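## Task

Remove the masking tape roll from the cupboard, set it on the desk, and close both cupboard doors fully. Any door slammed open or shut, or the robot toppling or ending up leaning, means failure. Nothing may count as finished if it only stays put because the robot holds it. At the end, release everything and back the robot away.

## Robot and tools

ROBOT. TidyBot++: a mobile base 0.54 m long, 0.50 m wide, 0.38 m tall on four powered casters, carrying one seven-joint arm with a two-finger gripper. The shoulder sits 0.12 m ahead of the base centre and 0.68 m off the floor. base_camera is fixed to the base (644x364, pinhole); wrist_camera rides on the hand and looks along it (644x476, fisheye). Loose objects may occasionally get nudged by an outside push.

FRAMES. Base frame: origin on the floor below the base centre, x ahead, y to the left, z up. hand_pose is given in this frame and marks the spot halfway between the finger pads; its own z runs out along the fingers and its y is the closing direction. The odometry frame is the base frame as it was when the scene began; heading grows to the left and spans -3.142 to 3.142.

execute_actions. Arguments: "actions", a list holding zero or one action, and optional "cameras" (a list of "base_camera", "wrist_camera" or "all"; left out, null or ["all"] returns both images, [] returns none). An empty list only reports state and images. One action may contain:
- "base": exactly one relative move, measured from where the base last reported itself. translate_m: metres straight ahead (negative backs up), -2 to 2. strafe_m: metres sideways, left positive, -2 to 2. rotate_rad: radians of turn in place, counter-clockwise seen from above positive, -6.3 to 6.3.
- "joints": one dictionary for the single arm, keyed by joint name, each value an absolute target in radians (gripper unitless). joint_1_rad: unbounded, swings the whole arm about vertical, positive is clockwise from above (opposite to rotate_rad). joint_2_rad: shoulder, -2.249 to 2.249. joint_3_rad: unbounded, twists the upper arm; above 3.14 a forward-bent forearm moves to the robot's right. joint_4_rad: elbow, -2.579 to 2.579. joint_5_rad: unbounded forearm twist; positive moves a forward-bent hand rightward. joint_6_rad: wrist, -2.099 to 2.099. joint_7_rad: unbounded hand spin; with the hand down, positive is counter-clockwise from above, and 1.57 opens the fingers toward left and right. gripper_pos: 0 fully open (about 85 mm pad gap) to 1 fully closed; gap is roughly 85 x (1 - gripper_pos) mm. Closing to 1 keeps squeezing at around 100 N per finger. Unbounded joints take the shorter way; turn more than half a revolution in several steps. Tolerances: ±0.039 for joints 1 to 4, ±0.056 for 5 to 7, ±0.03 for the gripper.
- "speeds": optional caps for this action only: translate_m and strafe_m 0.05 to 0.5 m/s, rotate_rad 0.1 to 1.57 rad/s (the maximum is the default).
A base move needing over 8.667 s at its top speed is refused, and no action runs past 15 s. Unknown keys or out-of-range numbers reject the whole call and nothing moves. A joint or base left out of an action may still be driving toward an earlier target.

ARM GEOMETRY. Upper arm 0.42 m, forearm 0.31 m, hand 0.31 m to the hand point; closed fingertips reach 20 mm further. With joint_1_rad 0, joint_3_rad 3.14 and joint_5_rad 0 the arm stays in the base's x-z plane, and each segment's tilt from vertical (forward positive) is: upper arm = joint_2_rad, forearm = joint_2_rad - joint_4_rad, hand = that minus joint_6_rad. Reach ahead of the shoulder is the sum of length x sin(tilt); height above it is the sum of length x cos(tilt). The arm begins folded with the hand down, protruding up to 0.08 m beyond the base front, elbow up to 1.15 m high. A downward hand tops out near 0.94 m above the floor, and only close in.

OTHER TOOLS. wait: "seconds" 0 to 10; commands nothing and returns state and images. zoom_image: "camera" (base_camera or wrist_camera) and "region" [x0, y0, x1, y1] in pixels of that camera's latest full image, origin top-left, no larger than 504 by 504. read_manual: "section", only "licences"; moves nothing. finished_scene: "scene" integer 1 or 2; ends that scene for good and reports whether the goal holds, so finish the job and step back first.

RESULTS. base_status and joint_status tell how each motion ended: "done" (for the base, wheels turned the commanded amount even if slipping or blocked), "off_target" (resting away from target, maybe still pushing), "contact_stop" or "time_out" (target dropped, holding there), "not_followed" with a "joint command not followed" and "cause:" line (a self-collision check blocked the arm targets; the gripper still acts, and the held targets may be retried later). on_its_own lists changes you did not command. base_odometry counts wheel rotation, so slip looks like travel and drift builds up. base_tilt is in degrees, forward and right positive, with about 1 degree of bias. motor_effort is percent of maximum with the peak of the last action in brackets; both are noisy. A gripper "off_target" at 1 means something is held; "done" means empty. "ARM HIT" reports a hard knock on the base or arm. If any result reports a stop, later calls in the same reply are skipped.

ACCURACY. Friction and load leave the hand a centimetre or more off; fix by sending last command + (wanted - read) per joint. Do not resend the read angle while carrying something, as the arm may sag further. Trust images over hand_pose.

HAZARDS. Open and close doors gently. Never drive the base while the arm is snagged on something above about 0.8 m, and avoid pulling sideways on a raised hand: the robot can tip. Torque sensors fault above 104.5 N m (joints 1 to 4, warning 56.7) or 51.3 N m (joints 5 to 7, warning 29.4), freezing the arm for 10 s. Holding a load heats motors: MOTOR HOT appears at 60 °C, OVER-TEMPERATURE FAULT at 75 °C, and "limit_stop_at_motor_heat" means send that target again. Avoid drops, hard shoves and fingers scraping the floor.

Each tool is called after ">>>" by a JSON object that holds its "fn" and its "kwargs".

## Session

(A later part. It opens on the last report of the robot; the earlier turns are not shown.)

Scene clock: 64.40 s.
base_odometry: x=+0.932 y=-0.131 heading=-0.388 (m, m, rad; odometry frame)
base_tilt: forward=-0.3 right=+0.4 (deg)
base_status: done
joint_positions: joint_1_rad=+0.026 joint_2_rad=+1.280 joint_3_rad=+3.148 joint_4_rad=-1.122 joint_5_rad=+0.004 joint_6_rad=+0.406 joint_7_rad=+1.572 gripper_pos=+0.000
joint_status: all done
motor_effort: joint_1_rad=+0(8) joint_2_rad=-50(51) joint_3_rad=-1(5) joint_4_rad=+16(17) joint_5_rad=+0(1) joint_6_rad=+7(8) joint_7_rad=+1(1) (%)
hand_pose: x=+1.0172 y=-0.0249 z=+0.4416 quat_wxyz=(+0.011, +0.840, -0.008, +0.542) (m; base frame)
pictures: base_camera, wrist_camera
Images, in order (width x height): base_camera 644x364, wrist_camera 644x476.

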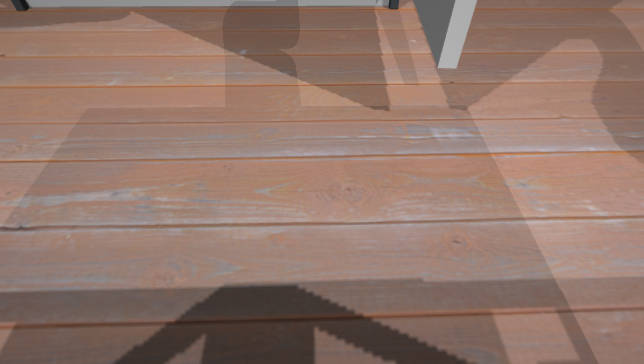

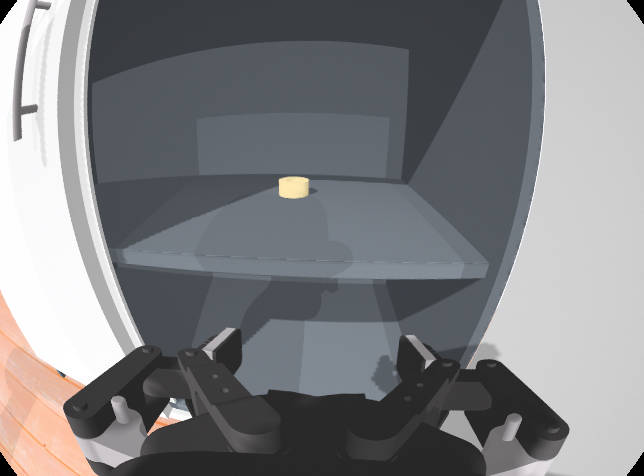

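>>> {"fn": "execute_actions", "kwargs": {"actions": [{"base":{"strafe_m":0.11},"joints":{"joint_1_rad":0.12}}], "cameras": []}}

>>> {"fn": "execute_actions", "kwargs": {"actions": [{"base":{"translate_m":0.3},"speeds":{"translate_m":0.25}}]}}

Scene clock: 65.97 s.
base_odometry: x=+0.974 y=-0.029 heading=-0.389 (m, m, rad; odometry frame)
base_tilt: forward=-0.3 right=+0.4 (deg)
base_status: done
joint_positions: joint_1_rad=+0.103 joint_2_rad=+1.280 joint_3_rad=+3.145 joint_4_rad=-1.122 joint_5_rad=+0.004 joint_6_rad=+0.406 joint_7_rad=+1.572 gripper_pos=+0.000
joint_status: all done
motor_effort: joint_1_rad=+0(6) joint_2_rad=-49(50) joint_3_rad=-1(3) joint_4_rad=+17(17) joint_5_rad=+0(0) joint_6_rad=+7(7) joint_7_rad=+1(1) (%)
hand_pose: x=+1.0129 y=-0.0919 z=+0.4417 quat_wxyz=(+0.030, +0.839, -0.040, +0.541) (m; base frame)
pictures: none
No camera images: the call's "cameras" was empty. Leave "cameras" out to get every camera's image.

Scene clock: 68.00 s.
base_odometry: x=+1.251 y=-0.142 heading=-0.388 (m, m, rad; odometry frame)
base_tilt: forward=-0.3 right=+0.4 (deg)
base_status: done
joint_positions: joint_1_rad=+0.103 joint_2_rad=+1.280 joint_3_rad=+3.145 joint_4_rad=-1.116 joint_5_rad=+0.004 joint_6_rad=+0.406 joint_7_rad=+1.572 gripper_pos=+0.000
joint_status: not commanded
motor_effort: joint_1_rad=+0(2) joint_2_rad=-51(51) joint_3_rad=-1(2) joint_4_rad=+18(18) joint_5_rad=+0(0) joint_6_rad=+7(8) joint_7_rad=+1(1) (%)
hand_pose: x=+1.0148 y=-0.0924 z=+0.4442 quat_wxyz=(+0.030, +0.838, -0.040, +0.543) (m; base frame)
pictures: base_camera, wrist_camera
Images, in order (width x height): base_camera 644x364, wrist_camera 644x476.

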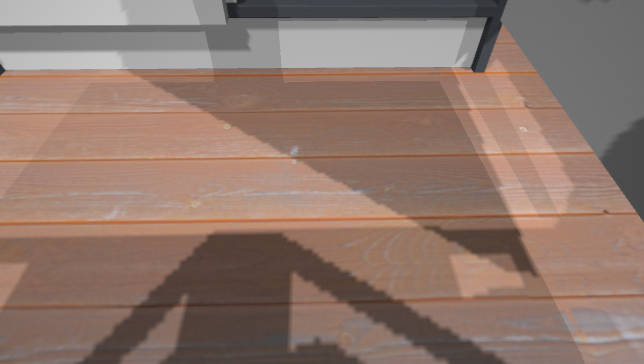

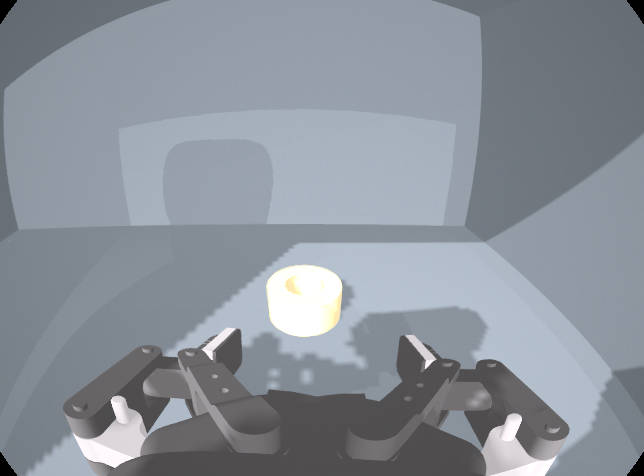

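>>> {"fn": "execute_actions", "kwargs": {"actions": [{"base":{"translate_m":0.05},"joints":{"joint_1_rad":0.075},"speeds":{"translate_m":0.08}}], "cameras": ["wrist_camera"]}}

Scene clock: 69.23 s.
base_odometry: x=+1.298 y=-0.161 heading=-0.388 (m, m, rad; odometry frame)
base_tilt: forward=-0.3 right=+0.4 (deg)
base_status: done
joint_positions: joint_1_rad=+0.092 joint_2_rad=+1.280 joint_3_rad=+3.145 joint_4_rad=-1.115 joint_5_rad=+0.004 joint_6_rad=+0.406 joint_7_rad=+1.572 gripper_pos=+0.000
joint_status: all done
motor_effort: joint_1_rad=+0(4) joint_2_rad=-49(51) joint_3_rad=-1(2) joint_4_rad=+17(18) joint_5_rad=+0(0) joint_6_rad=+7(8) joint_7_rad=+1(1) (%)
hand_pose: x=+1.0161 y=-0.0824 z=+0.4448 quat_wxyz=(+0.027, +0.838, -0.035, +0.544) (m; base frame)
pictures: wrist_camera
Images, in order (width x height): wrist_camera 644x476.

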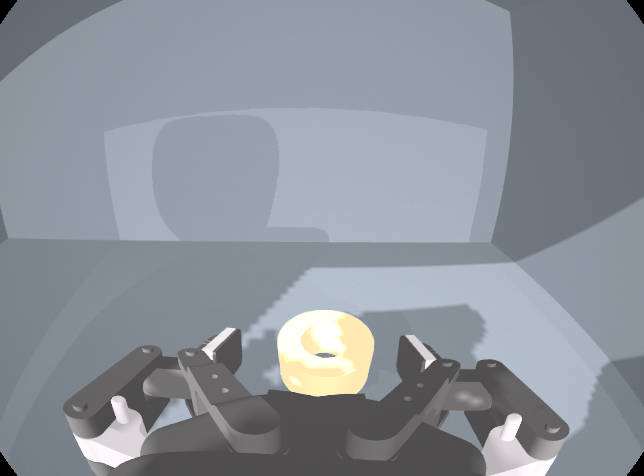

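>>> {"fn": "execute_actions", "kwargs": {"actions": [{"joints":{"joint_6_rad":0.325}}], "cameras": ["wrist_camera"]}}

>>> {"fn": "execute_actions", "kwargs": {"actions": [{"joints":{"gripper_pos":1}}], "cameras": ["wrist_camera"]}}

>>> {"fn": "execute_actions", "kwargs": {"actions": [{"joints":{"joint_2_rad":1.22}}], "cameras": ["wrist_camera"]}}

Scene clock: 69.97 s.
base_odometry: x=+1.298 y=-0.161 heading=-0.388 (m, m, rad; odometry frame)
base_tilt: forward=-0.3 right=+0.4 (deg)
base_status: not commanded
joint_positions: joint_1_rad=+0.092 joint_2_rad=+1.278 joint_3_rad=+3.145 joint_4_rad=-1.113 joint_5_rad=+0.004 joint_6_rad=+0.366 joint_7_rad=+1.572 gripper_pos=+0.000
joint_status: all done
motor_effort: joint_1_rad=+0(0) joint_2_rad=-50(50) joint_3_rad=-1(0) joint_4_rad=+18(18) joint_5_rad=+0(0) joint_6_rad=+7(8) joint_7_rad=+1(1) (%)
hand_pose: x=+1.0120 y=-0.0821 z=+0.4361 quat_wxyz=(+0.027, +0.848, -0.036, +0.529) (m; base frame)
pictures: wrist_camera
Images, in order (width x height): wrist_camera 644x476.

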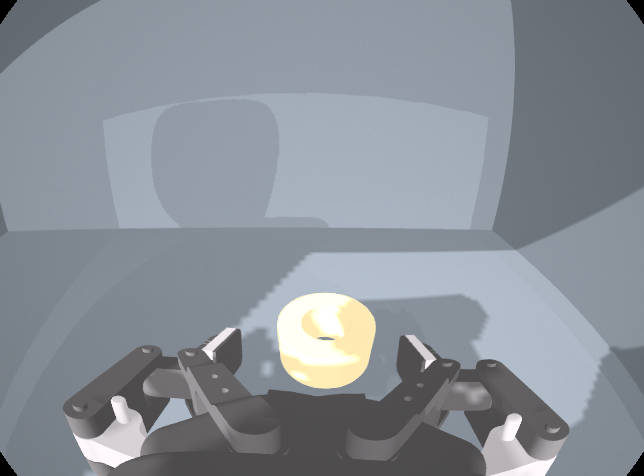

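Scene clock: 71.07 s.
base_odometry: x=+1.298 y=-0.161 heading=-0.388 (m, m, rad; odometry frame)
base_tilt: forward=-0.3 right=+0.4 (deg)
base_status: not commanded
joint_positions: joint_1_rad=+0.092 joint_2_rad=+1.274 joint_3_rad=+3.145 joint_4_rad=-1.112 joint_5_rad=+0.004 joint_6_rad=+0.366 joint_7_rad=+1.572 gripper_pos=+0.494
joint_status: gripper_pos off_target (ended at +0.494, target +1.000)
motor_effort: joint_1_rad=+0(1) joint_2_rad=-48(49) joint_3_rad=-1(1) joint_4_rad=+17(17) joint_5_rad=+0(0) joint_6_rad=+7(7) joint_7_rad=+1(1) (%)
hand_pose: x=+1.0136 y=-0.0822 z=+0.4410 quat_wxyz=(+0.027, +0.846, -0.036, +0.531) (m; base frame)
pictures: wrist_camera
Images, in order (width x height): wrist_camera 644x476.

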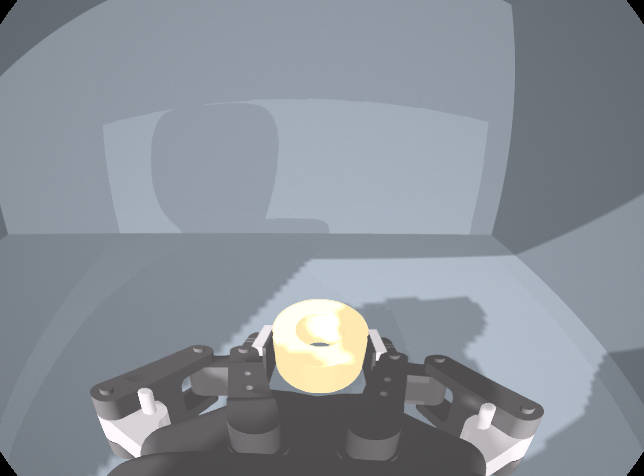

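Scene clock: 72.03 s.
base_odometry: x=+1.298 y=-0.161 heading=-0.388 (m, m, rad; odometry frame)
base_tilt: forward=-0.3 right=+0.4 (deg)
base_status: not commanded
joint_positions: joint_1_rad=+0.092 joint_2_rad=+1.223 joint_3_rad=+3.145 joint_4_rad=-1.112 joint_5_rad=+0.004 joint_6_rad=+0.362 joint_7_rad=+1.572 gripper_pos=+0.494
joint_status: all done
motor_effort: joint_1_rad=+0(0) joint_2_rad=-50(52) joint_3_rad=-1(1) joint_4_rad=+18(19) joint_5_rad=+0(0) joint_6_rad=+7(8) joint_7_rad=+1(1) (%)
hand_pose: x=+1.0242 y=-0.0832 z=+0.4856 quat_wxyz=(+0.028, +0.833, -0.035, +0.551) (m; base frame)
pictures: wrist_camera
Images, in order (width x height): wrist_camera 644x476.

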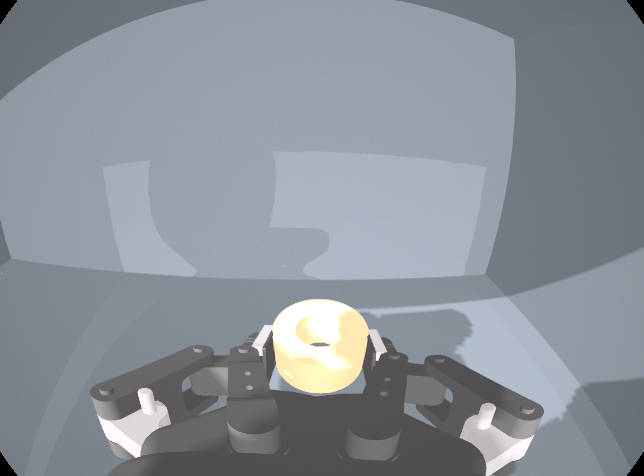

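>>> {"fn": "execute_actions", "kwargs": {"actions": [{"base":{"translate_m":-1.25}}], "cameras": []}}

>>> {"fn": "execute_actions", "kwargs": {"actions": [{"base":{"rotate_rad":1.57},"joints":{"joint_1_rad":-0.02,"joint_2_rad":0.45,"joint_4_rad":-1.46,"joint_6_rad":-0.17},"speeds":{"rotate_rad":1.0}}]}}

Scene clock: 76.20 s.
base_odometry: x=+0.140 y=+0.311 heading=-0.388 (m, m, rad; odometry frame)
base_tilt: forward=-0.3 right=+0.4 (deg)
base_status: done
joint_positions: joint_1_rad=+0.091 joint_2_rad=+1.223 joint_3_rad=+3.145 joint_4_rad=-1.111 joint_5_rad=+0.004 joint_6_rad=+0.361 joint_7_rad=+1.572 gripper_pos=+0.494
joint_status: not commanded
motor_effort: joint_1_rad=+0(5) joint_2_rad=-49(52) joint_3_rad=-1(3) joint_4_rad=+18(20) joint_5_rad=+0(0) joint_6_rad=+7(8) joint_7_rad=+1(1) (%)
hand_pose: x=+1.0246 y=-0.0819 z=+0.4860 quat_wxyz=(+0.027, +0.833, -0.035, +0.551) (m; base frame)
pictures: none
No camera images: the call's "cameras" was empty. Leave "cameras" out to get every camera's image.

Scene clock: 78.73 s.
base_odometry: x=+0.140 y=+0.311 heading=+1.182 (m, m, rad; odometry frame)
base_tilt: forward=-0.3 right=+0.4 (deg)
base_status: done
joint_positions: joint_1_rad=-0.020 joint_2_rad=+0.460 joint_3_rad=+3.136 joint_4_rad=-1.439 joint_5_rad=+0.004 joint_6_rad=-0.130 joint_7_rad=+1.572 gripper_pos=+0.494
joint_status: all done
motor_effort: joint_1_rad=+1(10) joint_2_rad=-36(53) joint_3_rad=+0(4) joint_4_rad=+22(23) joint_5_rad=+0(1) joint_6_rad=+7(8) joint_7_rad=+1(1) (%)
hand_pose: x=+0.8821 y=+0.0204 z=+0.8202 quat_wxyz=(-0.006, +0.849, +0.012, +0.528) (m; base frame)
pictures: base_camera, wrist_camera
Images, in order (width x height): base_camera 644x364, wrist_camera 644x476.

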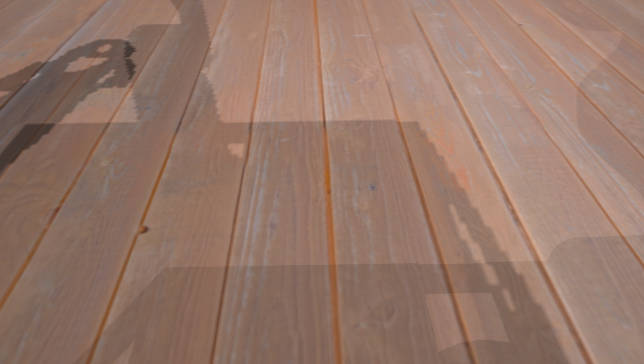

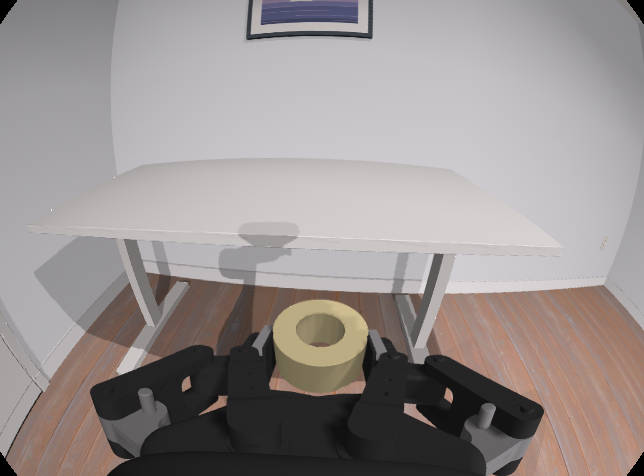

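>>> {"fn": "execute_actions", "kwargs": {"actions": [{"base":{"translate_m":0.45}}]}}

>>> {"fn": "execute_actions", "kwargs": {"actions": [{"joints":{"joint_2_rad":0.5}}], "cameras": ["wrist_camera"]}}

Scene clock: 81.07 s.
base_odometry: x=+0.311 y=+0.728 heading=+1.183 (m, m, rad; odometry frame)
base_tilt: forward=-0.3 right=+0.4 (deg)
base_status: done
joint_positions: joint_1_rad=-0.020 joint_2_rad=+0.457 joint_3_rad=+3.136 joint_4_rad=-1.443 joint_5_rad=+0.004 joint_6_rad=-0.134 joint_7_rad=+1.572 gripper_pos=+0.494
joint_status: not commanded
motor_effort: joint_1_rad=+0(1) joint_2_rad=-36(39) joint_3_rad=+0(1) joint_4_rad=+22(23) joint_5_rad=+0(0) joint_6_rad=+7(8) joint_7_rad=+1(1) (%)
hand_pose: x=+0.8803 y=+0.0203 z=+0.8183 quat_wxyz=(-0.006, +0.851, +0.013, +0.526) (m; base frame)
pictures: base_camera, wrist_camera
Images, in order (width x height): base_camera 644x364, wrist_camera 644x476.

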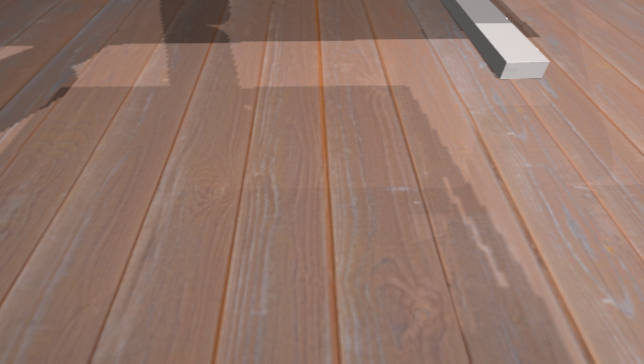

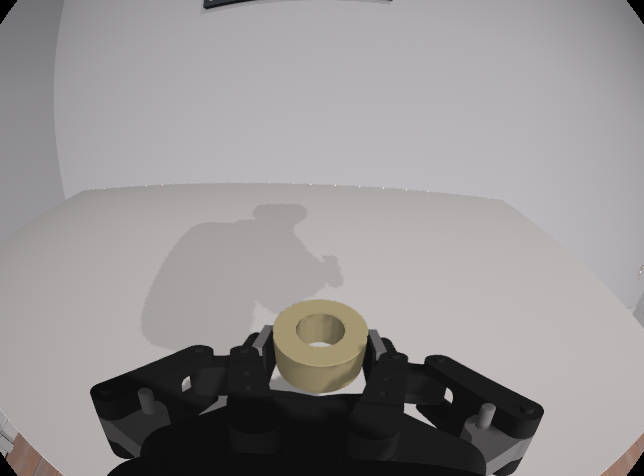

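Scene clock: 81.93 s.
base_odometry: x=+0.311 y=+0.728 heading=+1.183 (m, m, rad; odometry frame)
base_tilt: forward=-0.3 right=+0.4 (deg)
base_status: not commanded
joint_positions: joint_1_rad=-0.020 joint_2_rad=+0.499 joint_3_rad=+3.136 joint_4_rad=-1.446 joint_5_rad=+0.004 joint_6_rad=-0.134 joint_7_rad=+1.572 gripper_pos=+0.494
joint_status: all done
motor_effort: joint_1_rad=+0(0) joint_2_rad=-37(38) joint_3_rad=-1(0) joint_4_rad=+22(23) joint_5_rad=+0(0) joint_6_rad=+7(8) joint_7_rad=+1(1) (%)
hand_pose: x=+0.8846 y=+0.0204 z=+0.7849 quat_wxyz=(-0.006, +0.862, +0.013, +0.507) (m; base frame)
pictures: wrist_camera
Images, in order (width x height): wrist_camera 644x476.

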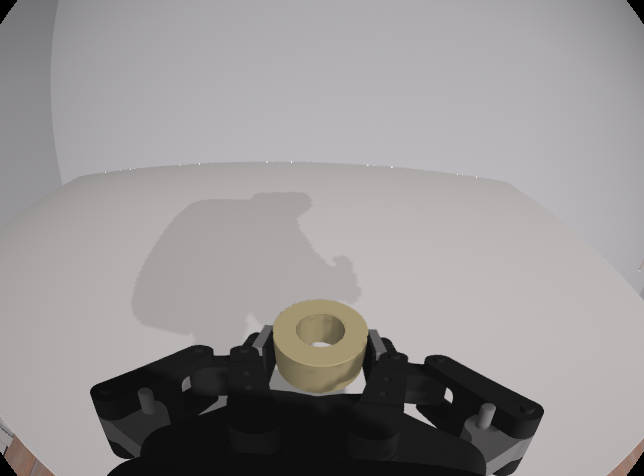

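>>> {"fn": "execute_actions", "kwargs": {"actions": [{"joints":{"joint_2_rad":0.555,"joint_6_rad":-0.07}}], "cameras": ["wrist_camera"]}}

Scene clock: 82.93 s.
base_odometry: x=+0.311 y=+0.728 heading=+1.183 (m, m, rad; odometry frame)
base_tilt: forward=-0.3 right=+0.4 (deg)
base_status: not commanded
joint_positions: joint_1_rad=-0.020 joint_2_rad=+0.555 joint_3_rad=+3.136 joint_4_rad=-1.447 joint_5_rad=+0.004 joint_6_rad=-0.109 joint_7_rad=+1.572 gripper_pos=+0.494
joint_status: all done
motor_effort: joint_1_rad=+0(0) joint_2_rad=-38(40) joint_3_rad=-1(1) joint_4_rad=+21(22) joint_5_rad=+0(0) joint_6_rad=+7(7) joint_7_rad=+1(1) (%)
hand_pose: x=+0.8929 y=+0.0206 z=+0.7478 quat_wxyz=(-0.006, +0.870, +0.013, +0.493) (m; base frame)
pictures: wrist_camera
Images, in order (width x height): wrist_camera 644x476.

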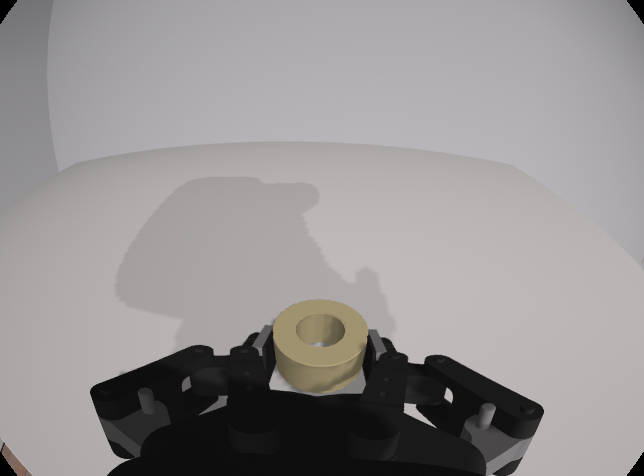

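>>> {"fn": "execute_actions", "kwargs": {"actions": [{"joints":{"joint_2_rad":0.595,"joint_6_rad":-0.02}}], "cameras": ["wrist_camera"]}}

Scene clock: 83.70 s.
base_odometry: x=+0.311 y=+0.728 heading=+1.183 (m, m, rad; odometry frame)
base_tilt: forward=-0.3 right=+0.4 (deg)
base_status: not commanded
joint_positions: joint_1_rad=-0.020 joint_2_rad=+0.577 joint_3_rad=+3.136 joint_4_rad=-1.447 joint_5_rad=+0.004 joint_6_rad=-0.051 joint_7_rad=+1.572 gripper_pos=+0.494
joint_status: all done
motor_effort: joint_1_rad=+0(0) joint_2_rad=-37(39) joint_3_rad=+0(0) joint_4_rad=+20(21) joint_5_rad=+0(0) joint_6_rad=+6(7) joint_7_rad=+1(1) (%)
hand_pose: x=+0.9033 y=+0.0209 z=+0.7464 quat_wxyz=(-0.006, +0.861, +0.012, +0.508) (m; base frame)
pictures: wrist_camera
Images, in order (width x height): wrist_camera 644x476.

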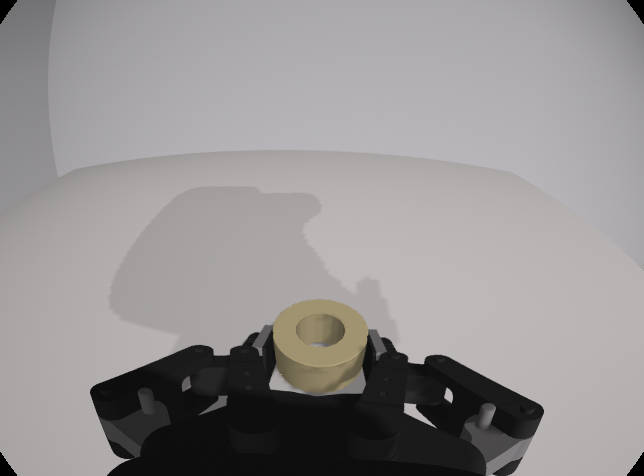

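>>> {"fn": "execute_actions", "kwargs": {"actions": [{"joints":{"joint_2_rad":0.63}}], "cameras": ["wrist_camera"]}}

Scene clock: 84.40 s.
base_odometry: x=+0.311 y=+0.728 heading=+1.183 (m, m, rad; odometry frame)
base_tilt: forward=-0.3 right=+0.4 (deg)
base_status: not commanded
joint_positions: joint_1_rad=-0.020 joint_2_rad=+0.582 joint_3_rad=+3.136 joint_4_rad=-1.447 joint_5_rad=+0.004 joint_6_rad=-0.040 joint_7_rad=+1.572 gripper_pos=+0.494
joint_status: joint_2_rad off_target (ended at +0.582, target +0.630)
motor_effort: joint_1_rad=+1(0) joint_2_rad=-32(37) joint_3_rad=+0(0) joint_4_rad=+17(20) joint_5_rad=+0(0) joint_6_rad=+4(7) joint_7_rad=+1(1) (%)
hand_pose: x=+0.9054 y=+0.0210 z=+0.7456 quat_wxyz=(-0.006, +0.859, +0.012, +0.511) (m; base frame)
pictures: wrist_camera
Images, in order (width x height): wrist_camera 644x476.

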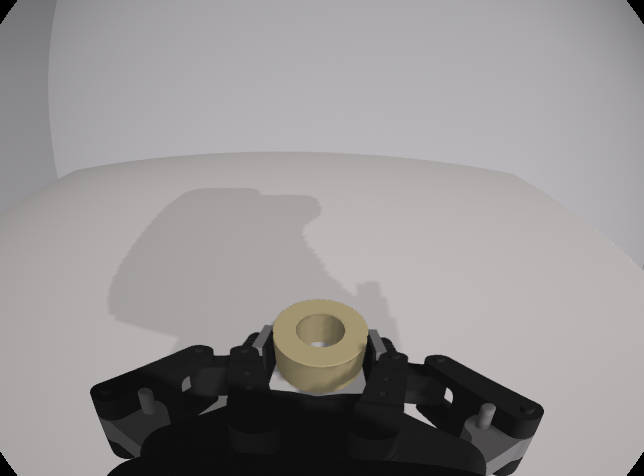

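>>> {"fn": "execute_actions", "kwargs": {"actions": [{"joints":{"joint_2_rad":0.58,"gripper_pos":0}}], "cameras": []}}

>>> {"fn": "execute_actions", "kwargs": {"actions": [{"joints":{"joint_2_rad":0.5},"base":{"translate_m":-0.95}}], "cameras": ["wrist_camera"]}}

>>> {"fn": "execute_actions", "kwargs": {"actions": [{"base":{"rotate_rad":-1.57},"joints":{"joint_1_rad":0.0,"joint_2_rad":1.2,"joint_4_rad":-1.6,"joint_6_rad":1.27,"gripper_pos":1}}], "cameras": []}}

>>> {"fn": "execute_actions", "kwargs": {"actions": [{"base":{"translate_m":0.45}}]}}

Scene clock: 85.67 s.
base_odometry: x=+0.311 y=+0.728 heading=+1.183 (m, m, rad; odometry frame)
base_tilt: forward=-0.3 right=+0.4 (deg)
base_status: not commanded
joint_positions: joint_1_rad=-0.020 joint_2_rad=+0.581 joint_3_rad=+3.136 joint_4_rad=-1.447 joint_5_rad=+0.004 joint_6_rad=-0.040 joint_7_rad=+1.572 gripper_pos=+0.000
joint_status: all done
motor_effort: joint_1_rad=+0(0) joint_2_rad=-38(38) joint_3_rad=+0(0) joint_4_rad=+22(22) joint_5_rad=+0(0) joint_6_rad=+7(7) joint_7_rad=+1(1) (%)
hand_pose: x=+0.9052 y=+0.0210 z=+0.7460 quat_wxyz=(-0.006, +0.859, +0.012, +0.511) (m; base frame)
pictures: none
No camera images: the call's "cameras" was empty. Leave "cameras" out to get every camera's image.

Scene clock: 89.03 s.
base_odometry: x=-0.048 y=-0.152 heading=+1.183 (m, m, rad; odometry frame)
base_tilt: forward=-0.3 right=+0.4 (deg)
base_status: done
joint_positions: joint_1_rad=-0.020 joint_2_rad=+0.501 joint_3_rad=+3.136 joint_4_rad=-1.448 joint_5_rad=+0.004 joint_6_rad=-0.040 joint_7_rad=+1.572 gripper_pos=+0.000
joint_status: all done
motor_effort: joint_1_rad=+0(4) joint_2_rad=-36(42) joint_3_rad=+0(3) joint_4_rad=+22(22) joint_5_rad=+0(0) joint_6_rad=+7(8) joint_7_rad=+1(1) (%)
hand_pose: x=+0.8975 y=+0.0207 z=+0.8083 quat_wxyz=(-0.006, +0.838, +0.012, +0.545) (m; base frame)
pictures: wrist_camera
Images, in order (width x height): wrist_camera 644x476.

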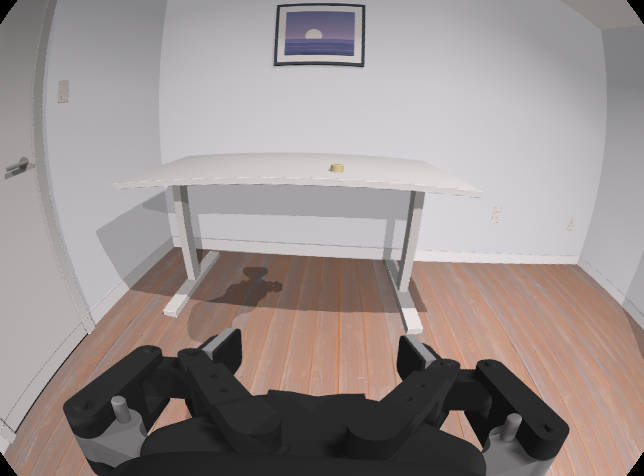

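Scene clock: 91.60 s.
base_odometry: x=-0.048 y=-0.152 heading=-0.386 (m, m, rad; odometry frame)
base_tilt: forward=-0.3 right=+0.4 (deg)
base_status: done
joint_positions: joint_1_rad=+0.017 joint_2_rad=+1.198 joint_3_rad=+3.150 joint_4_rad=-1.579 joint_5_rad=-0.001 joint_6_rad=+1.231 joint_7_rad=+1.572 gripper_pos=+0.999
joint_status: all done
motor_effort: joint_1_rad=+0(8) joint_2_rad=-44(47) joint_3_rad=-1(5) joint_4_rad=+12(21) joint_5_rad=+0(2) joint_6_rad=+8(9) joint_7_rad=+1(1) (%)
hand_pose: x=+0.9339 y=-0.0161 z=+0.5486 quat_wxyz=(+0.011, +0.699, -0.004, +0.715) (m; base frame)
pictures: none
No camera images: the call's "cameras" was empty. Leave "cameras" out to get every camera's image.

Scene clock: 93.83 s.
base_odometry: x=+0.369 y=-0.322 heading=-0.387 (m, m, rad; odometry frame)
base_tilt: forward=-0.3 right=+0.4 (deg)
base_status: done
joint_positions: joint_1_rad=+0.017 joint_2_rad=+1.198 joint_3_rad=+3.150 joint_4_rad=-1.584 joint_5_rad=-0.001 joint_6_rad=+1.232 joint_7_rad=+1.572 gripper_pos=+0.999
joint_status: not commanded
motor_effort: joint_1_rad=+0(1) joint_2_rad=-44(47) joint_3_rad=+0(1) joint_4_rad=+13(14) joint_5_rad=+0(0) joint_6_rad=+8(9) joint_7_rad=+1(1) (%)
hand_pose: x=+0.9325 y=-0.0161 z=+0.5467 quat_wxyz=(+0.011, +0.700, -0.004, +0.714) (m; base frame)
pictures: base_camera, wrist_camera
Images, in order (width x height): base_camera 644x364, wrist_camera 644x476.

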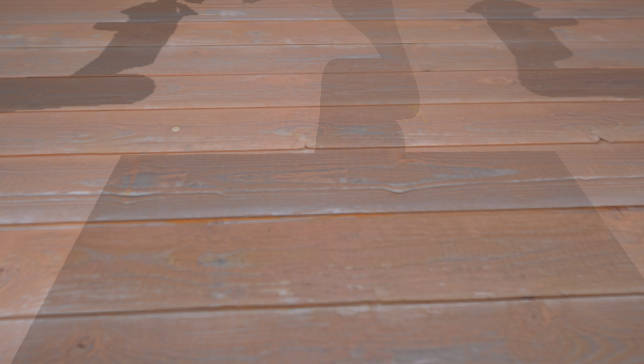

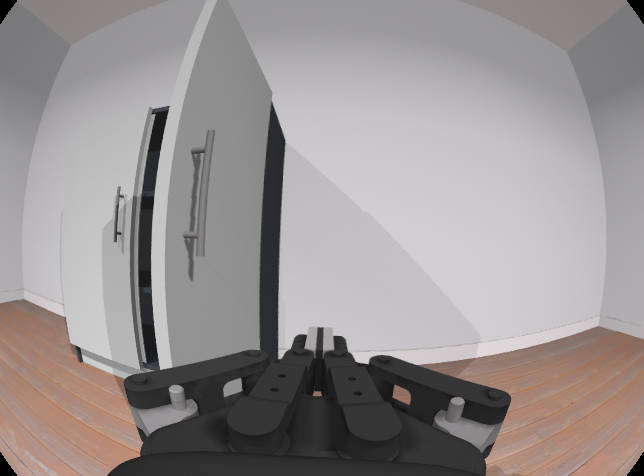

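>>> {"fn": "execute_actions", "kwargs": {"actions": [{"base":{"translate_m":0.33},"joints":{"joint_2_rad":1.4,"joint_4_rad":-1.48,"joint_6_rad":1.36}}]}}

>>> {"fn": "execute_actions", "kwargs": {"actions": [{"base":{"strafe_m":0.46},"speeds":{"strafe_m":0.08}}]}}

Scene clock: 95.97 s.
base_odometry: x=+0.674 y=-0.447 heading=-0.388 (m, m, rad; odometry frame)
base_tilt: forward=-0.3 right=+0.4 (deg)
base_status: done
joint_positions: joint_1_rad=+0.017 joint_2_rad=+1.398 joint_3_rad=+3.150 joint_4_rad=-1.494 joint_5_rad=-0.001 joint_6_rad=+1.321 joint_7_rad=+1.572 gripper_pos=+0.999
joint_status: all done
motor_effort: joint_1_rad=+1(3) joint_2_rad=-44(48) joint_3_rad=-1(2) joint_4_rad=+10(15) joint_5_rad=+0(1) joint_6_rad=+8(9) joint_7_rad=+1(1) (%)
hand_pose: x=+0.9224 y=-0.0154 z=+0.4495 quat_wxyz=(+0.010, +0.707, -0.003, +0.707) (m; base frame)
pictures: base_camera, wrist_camera
Images, in order (width x height): base_camera 644x364, wrist_camera 644x476.

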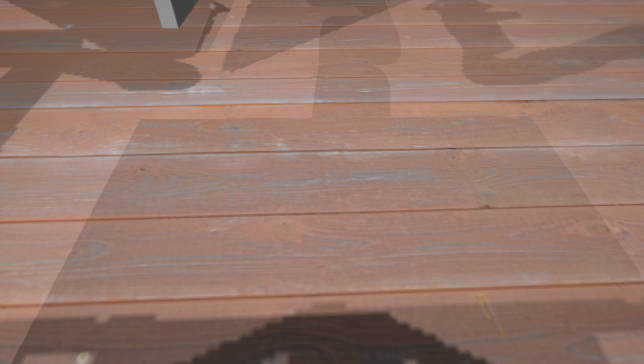

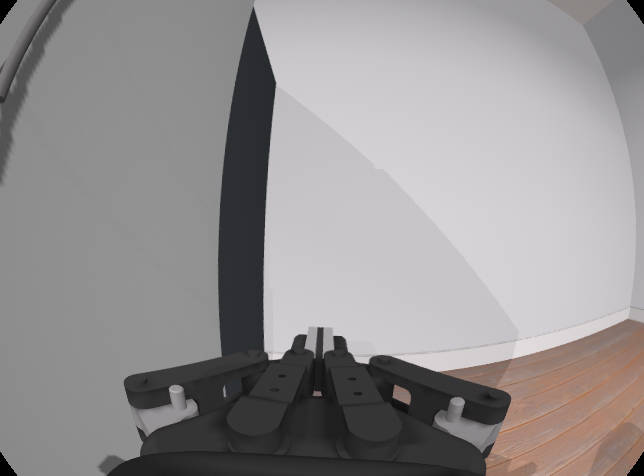

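Scene clock: 102.20 s.
base_odometry: x=+0.848 y=-0.021 heading=-0.388 (m, m, rad; odometry frame)
base_tilt: forward=-0.3 right=+0.4 (deg)
base_status: done
joint_positions: joint_1_rad=+0.012 joint_2_rad=+1.398 joint_3_rad=+3.149 joint_4_rad=-1.494 joint_5_rad=-0.002 joint_6_rad=+1.321 joint_7_rad=+1.572 gripper_pos=+0.999
joint_status: not commanded
motor_effort: joint_1_rad=+0(6) joint_2_rad=-44(45) joint_3_rad=-1(3) joint_4_rad=+11(11) joint_5_rad=+0(2) joint_6_rad=+8(8) joint_7_rad=+1(1) (%)
hand_pose: x=+0.9225 y=-0.0120 z=+0.4495 quat_wxyz=(+0.009, +0.707, -0.003, +0.707) (m; base frame)
pictures: base_camera, wrist_camera
Images, in order (width x height): base_camera 644x364, wrist_camera 644x476.

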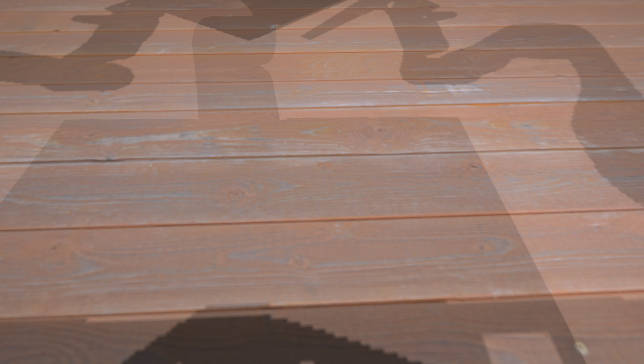

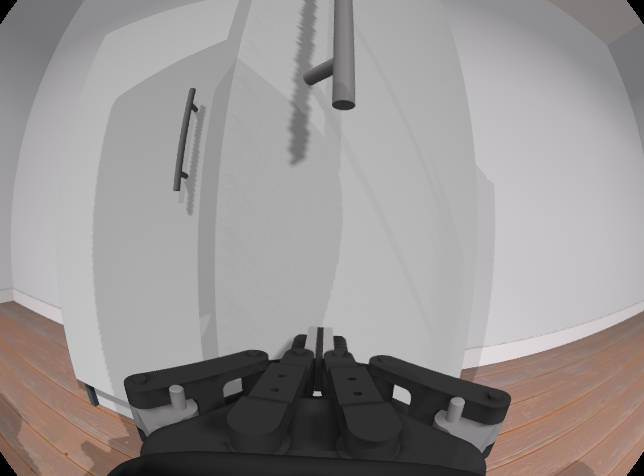

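>>> {"fn": "execute_actions", "kwargs": {"actions": [{"base":{"translate_m":0.22},"speeds":{"translate_m":0.06}}]}}

Scene clock: 106.37 s.
base_odometry: x=+1.052 y=-0.104 heading=-0.387 (m, m, rad; odometry frame)
base_tilt: forward=-0.3 right=+0.4 (deg)
base_status: done
joint_positions: joint_1_rad=+0.012 joint_2_rad=+1.399 joint_3_rad=+3.149 joint_4_rad=-1.493 joint_5_rad=-0.002 joint_6_rad=+1.322 joint_7_rad=+1.572 gripper_pos=+0.999
joint_status: not commanded
motor_effort: joint_1_rad=+0(2) joint_2_rad=-43(48) joint_3_rad=-1(2) joint_4_rad=+11(13) joint_5_rad=+0(1) joint_6_rad=+8(9) joint_7_rad=+1(1) (%)
hand_pose: x=+0.9225 y=-0.0121 z=+0.4494 quat_wxyz=(+0.009, +0.707, -0.003, +0.707) (m; base frame)
pictures: base_camera, wrist_camera
Images, in order (width x height): base_camera 644x364, wrist_camera 644x476.

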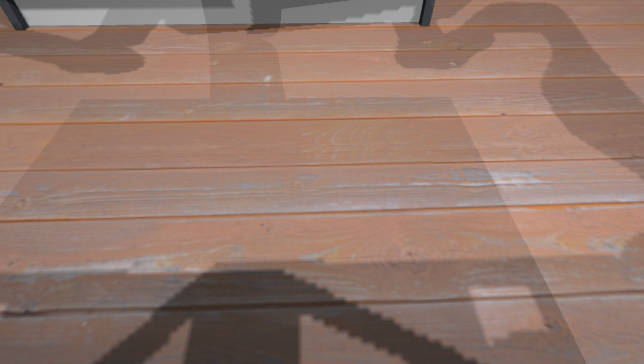

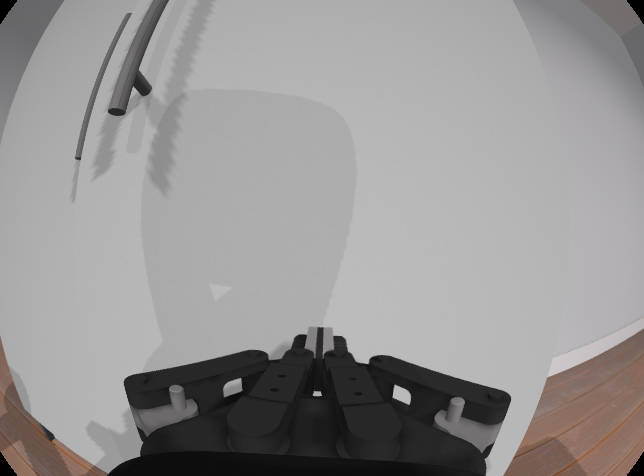

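>>> {"fn": "execute_actions", "kwargs": {"actions": [{"base":{"translate_m":0.06},"speeds":{"translate_m":0.05}}]}}

Scene clock: 108.17 s.
base_odometry: x=+1.108 y=-0.126 heading=-0.387 (m, m, rad; odometry frame)
base_tilt: forward=-0.3 right=+0.4 (deg)
base_status: done
joint_positions: joint_1_rad=+0.012 joint_2_rad=+1.402 joint_3_rad=+3.149 joint_4_rad=-1.500 joint_5_rad=-0.002 joint_6_rad=+1.335 joint_7_rad=+1.572 gripper_pos=+0.999
joint_status: not commanded
motor_effort: joint_1_rad=+0(4) joint_2_rad=-45(48) joint_3_rad=-1(1) joint_4_rad=+14(21) joint_5_rad=+0(0) joint_6_rad=+6(9) joint_7_rad=+2(1) (%)
hand_pose: x=+0.9195 y=-0.0120 z=+0.4481 quat_wxyz=(+0.009, +0.706, -0.003, +0.708) (m; base frame)
pictures: base_camera, wrist_camera
Images, in order (width x height): base_camera 644x364, wrist_camera 644x476.

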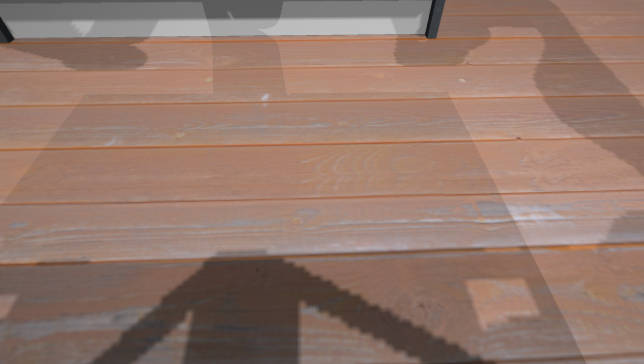

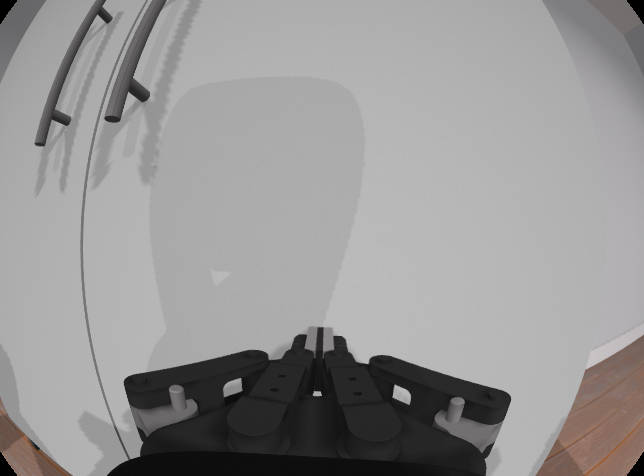

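>>> {"fn": "execute_actions", "kwargs": {"actions": [{"base":{"translate_m":0.012},"speeds":{"translate_m":0.05}}], "cameras": ["wrist_camera"]}}

>>> {"fn": "execute_actions", "kwargs": {"actions": [{"base":{"translate_m":-0.45}}]}}

>>> {"fn": "zoom_image", "kwargs": {"camera": "wrist_camera", "region": [100,0,450,330]}}

Scene clock: 108.87 s.
base_odometry: x=+1.119 y=-0.131 heading=-0.387 (m, m, rad; odometry frame)
base_tilt: forward=-0.3 right=+0.4 (deg)
base_status: done
joint_positions: joint_1_rad=+0.012 joint_2_rad=+1.403 joint_3_rad=+3.149 joint_4_rad=-1.536 joint_5_rad=-0.003 joint_6_rad=+1.377 joint_7_rad=+1.572 gripper_pos=+0.999
joint_status: not commanded
motor_effort: joint_1_rad=-2(4) joint_2_rad=-45(47) joint_3_rad=-1(2) joint_4_rad=+20(24) joint_5_rad=+1(2) joint_6_rad=+2(6) joint_7_rad=+1(1) (%)
hand_pose: x=+0.9082 y=-0.0119 z=+0.4466 quat_wxyz=(+0.009, +0.704, -0.003, +0.710) (m; base frame)
pictures: wrist_camera
Images, in order (width x height): wrist_camera 644x476.

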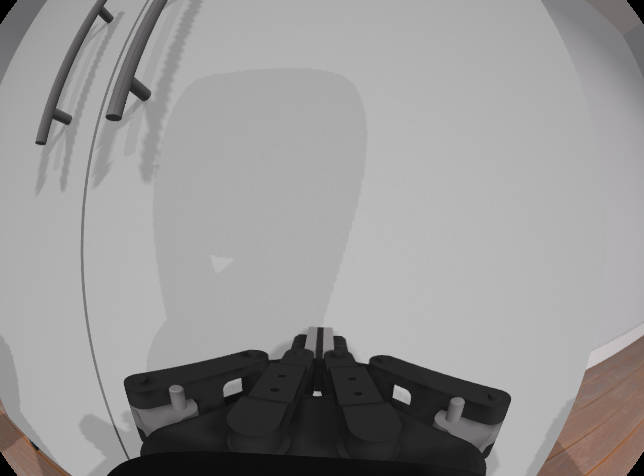

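Scene clock: 111.23 s.
base_odometry: x=+0.702 y=+0.039 heading=-0.387 (m, m, rad; odometry frame)
base_tilt: forward=-0.3 right=+0.4 (deg)
base_status: done
joint_positions: joint_1_rad=+0.012 joint_2_rad=+1.396 joint_3_rad=+3.149 joint_4_rad=-1.481 joint_5_rad=-0.003 joint_6_rad=+1.377 joint_7_rad=+1.572 gripper_pos=+0.999
joint_status: not commanded
motor_effort: joint_1_rad=+0(6) joint_2_rad=-45(48) joint_3_rad=-1(3) joint_4_rad=+11(18) joint_5_rad=+0(1) joint_6_rad=+8(9) joint_7_rad=+1(1) (%)
hand_pose: x=+0.9260 y=-0.0114 z=+0.4733 quat_wxyz=(+0.008, +0.682, -0.002, +0.732) (m; base frame)
pictures: base_camera, wrist_camera
Images, in order (width x height): base_camera 644x364, wrist_camera 644x476.

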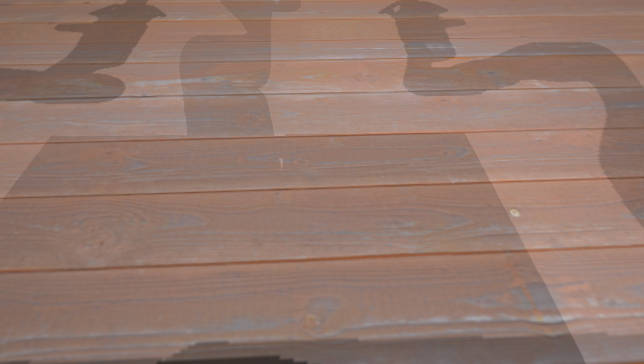

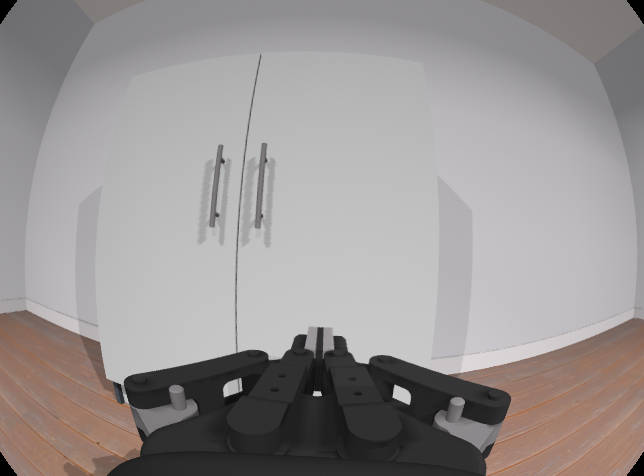

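Region (100, 0, 450, 330) of wrist_camera's 644x476 image, scaled by 1.440; it fills the top 475 rows of this view, and the rest is white.

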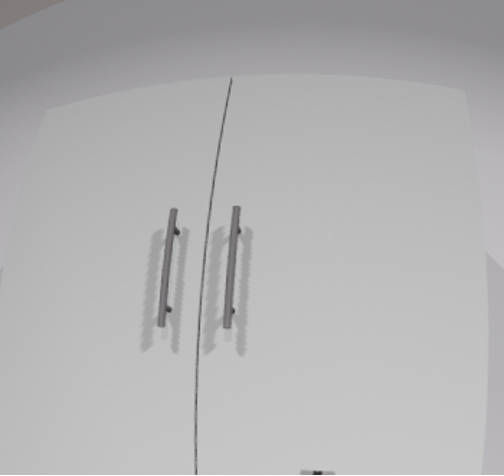

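Closed. Quick check on the tape.

>>> {"fn": "execute_actions", "kwargs": {"actions": [{"joints":{"joint_1_rad":-0.9,"joint_2_rad":0.5,"joint_6_rad":0.4}}], "cameras": ["wrist_camera"]}}

Scene clock: 113.43 s.
base_odometry: x=+0.702 y=+0.039 heading=-0.387 (m, m, rad; odometry frame)
base_tilt: forward=-0.3 right=+0.4 (deg)
base_status: not commanded
joint_positions: joint_1_rad=-0.877 joint_2_rad=+0.500 joint_3_rad=+3.136 joint_4_rad=-1.481 joint_5_rad=-0.003 joint_6_rad=+0.441 joint_7_rad=+1.572 gripper_pos=+0.999
joint_status: all done
motor_effort: joint_1_rad=+0(6) joint_2_rad=-37(47) joint_3_rad=+0(3) joint_4_rad=+22(21) joint_5_rad=+0(1) joint_6_rad=+8(9) joint_7_rad=+1(1) (%)
hand_pose: x=+0.6278 y=+0.6186 z=+0.9354 quat_wxyz=(-0.307, +0.630, +0.296, +0.649) (m; base frame)
pictures: wrist_camera
Images, in order (width x height): wrist_camera 644x476.

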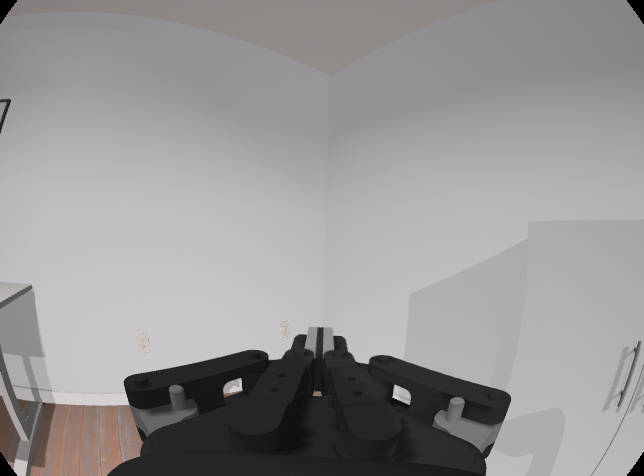

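>>> {"fn": "execute_actions", "kwargs": {"actions": [{"joints":{"joint_1_rad":-1.5}}], "cameras": ["wrist_camera"]}}

Scene clock: 115.33 s.
base_odometry: x=+0.702 y=+0.039 heading=-0.387 (m, m, rad; odometry frame)
base_tilt: forward=-0.3 right=+0.4 (deg)
base_status: not commanded
joint_positions: joint_1_rad=-1.482 joint_2_rad=+0.500 joint_3_rad=+3.136 joint_4_rad=-1.481 joint_5_rad=-0.003 joint_6_rad=+0.441 joint_7_rad=+1.572 gripper_pos=+0.999
joint_status: all done
motor_effort: joint_1_rad=+0(4) joint_2_rad=-37(38) joint_3_rad=+0(2) joint_4_rad=+22(23) joint_5_rad=+0(0) joint_6_rad=+8(8) joint_7_rad=+1(1) (%)
hand_pose: x=+0.1858 y=+0.7982 z=+0.9354 quat_wxyz=(-0.487, +0.514, +0.470, +0.528) (m; base frame)
pictures: wrist_camera
Images, in order (width x height): wrist_camera 644x476.

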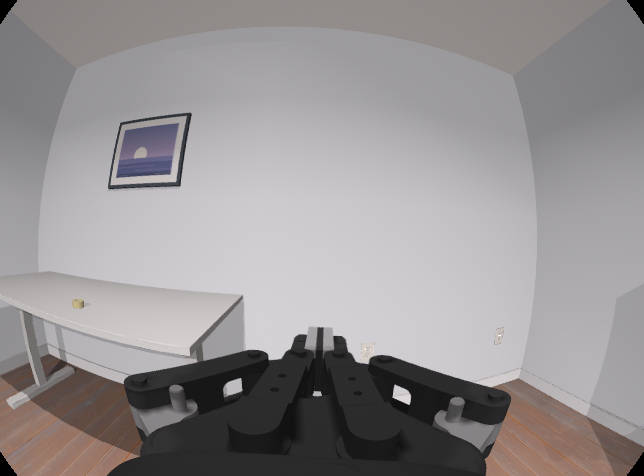

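>>> {"fn": "finished_scene", "kwargs": {"scene": 1}}

The scene is finished: the task was done.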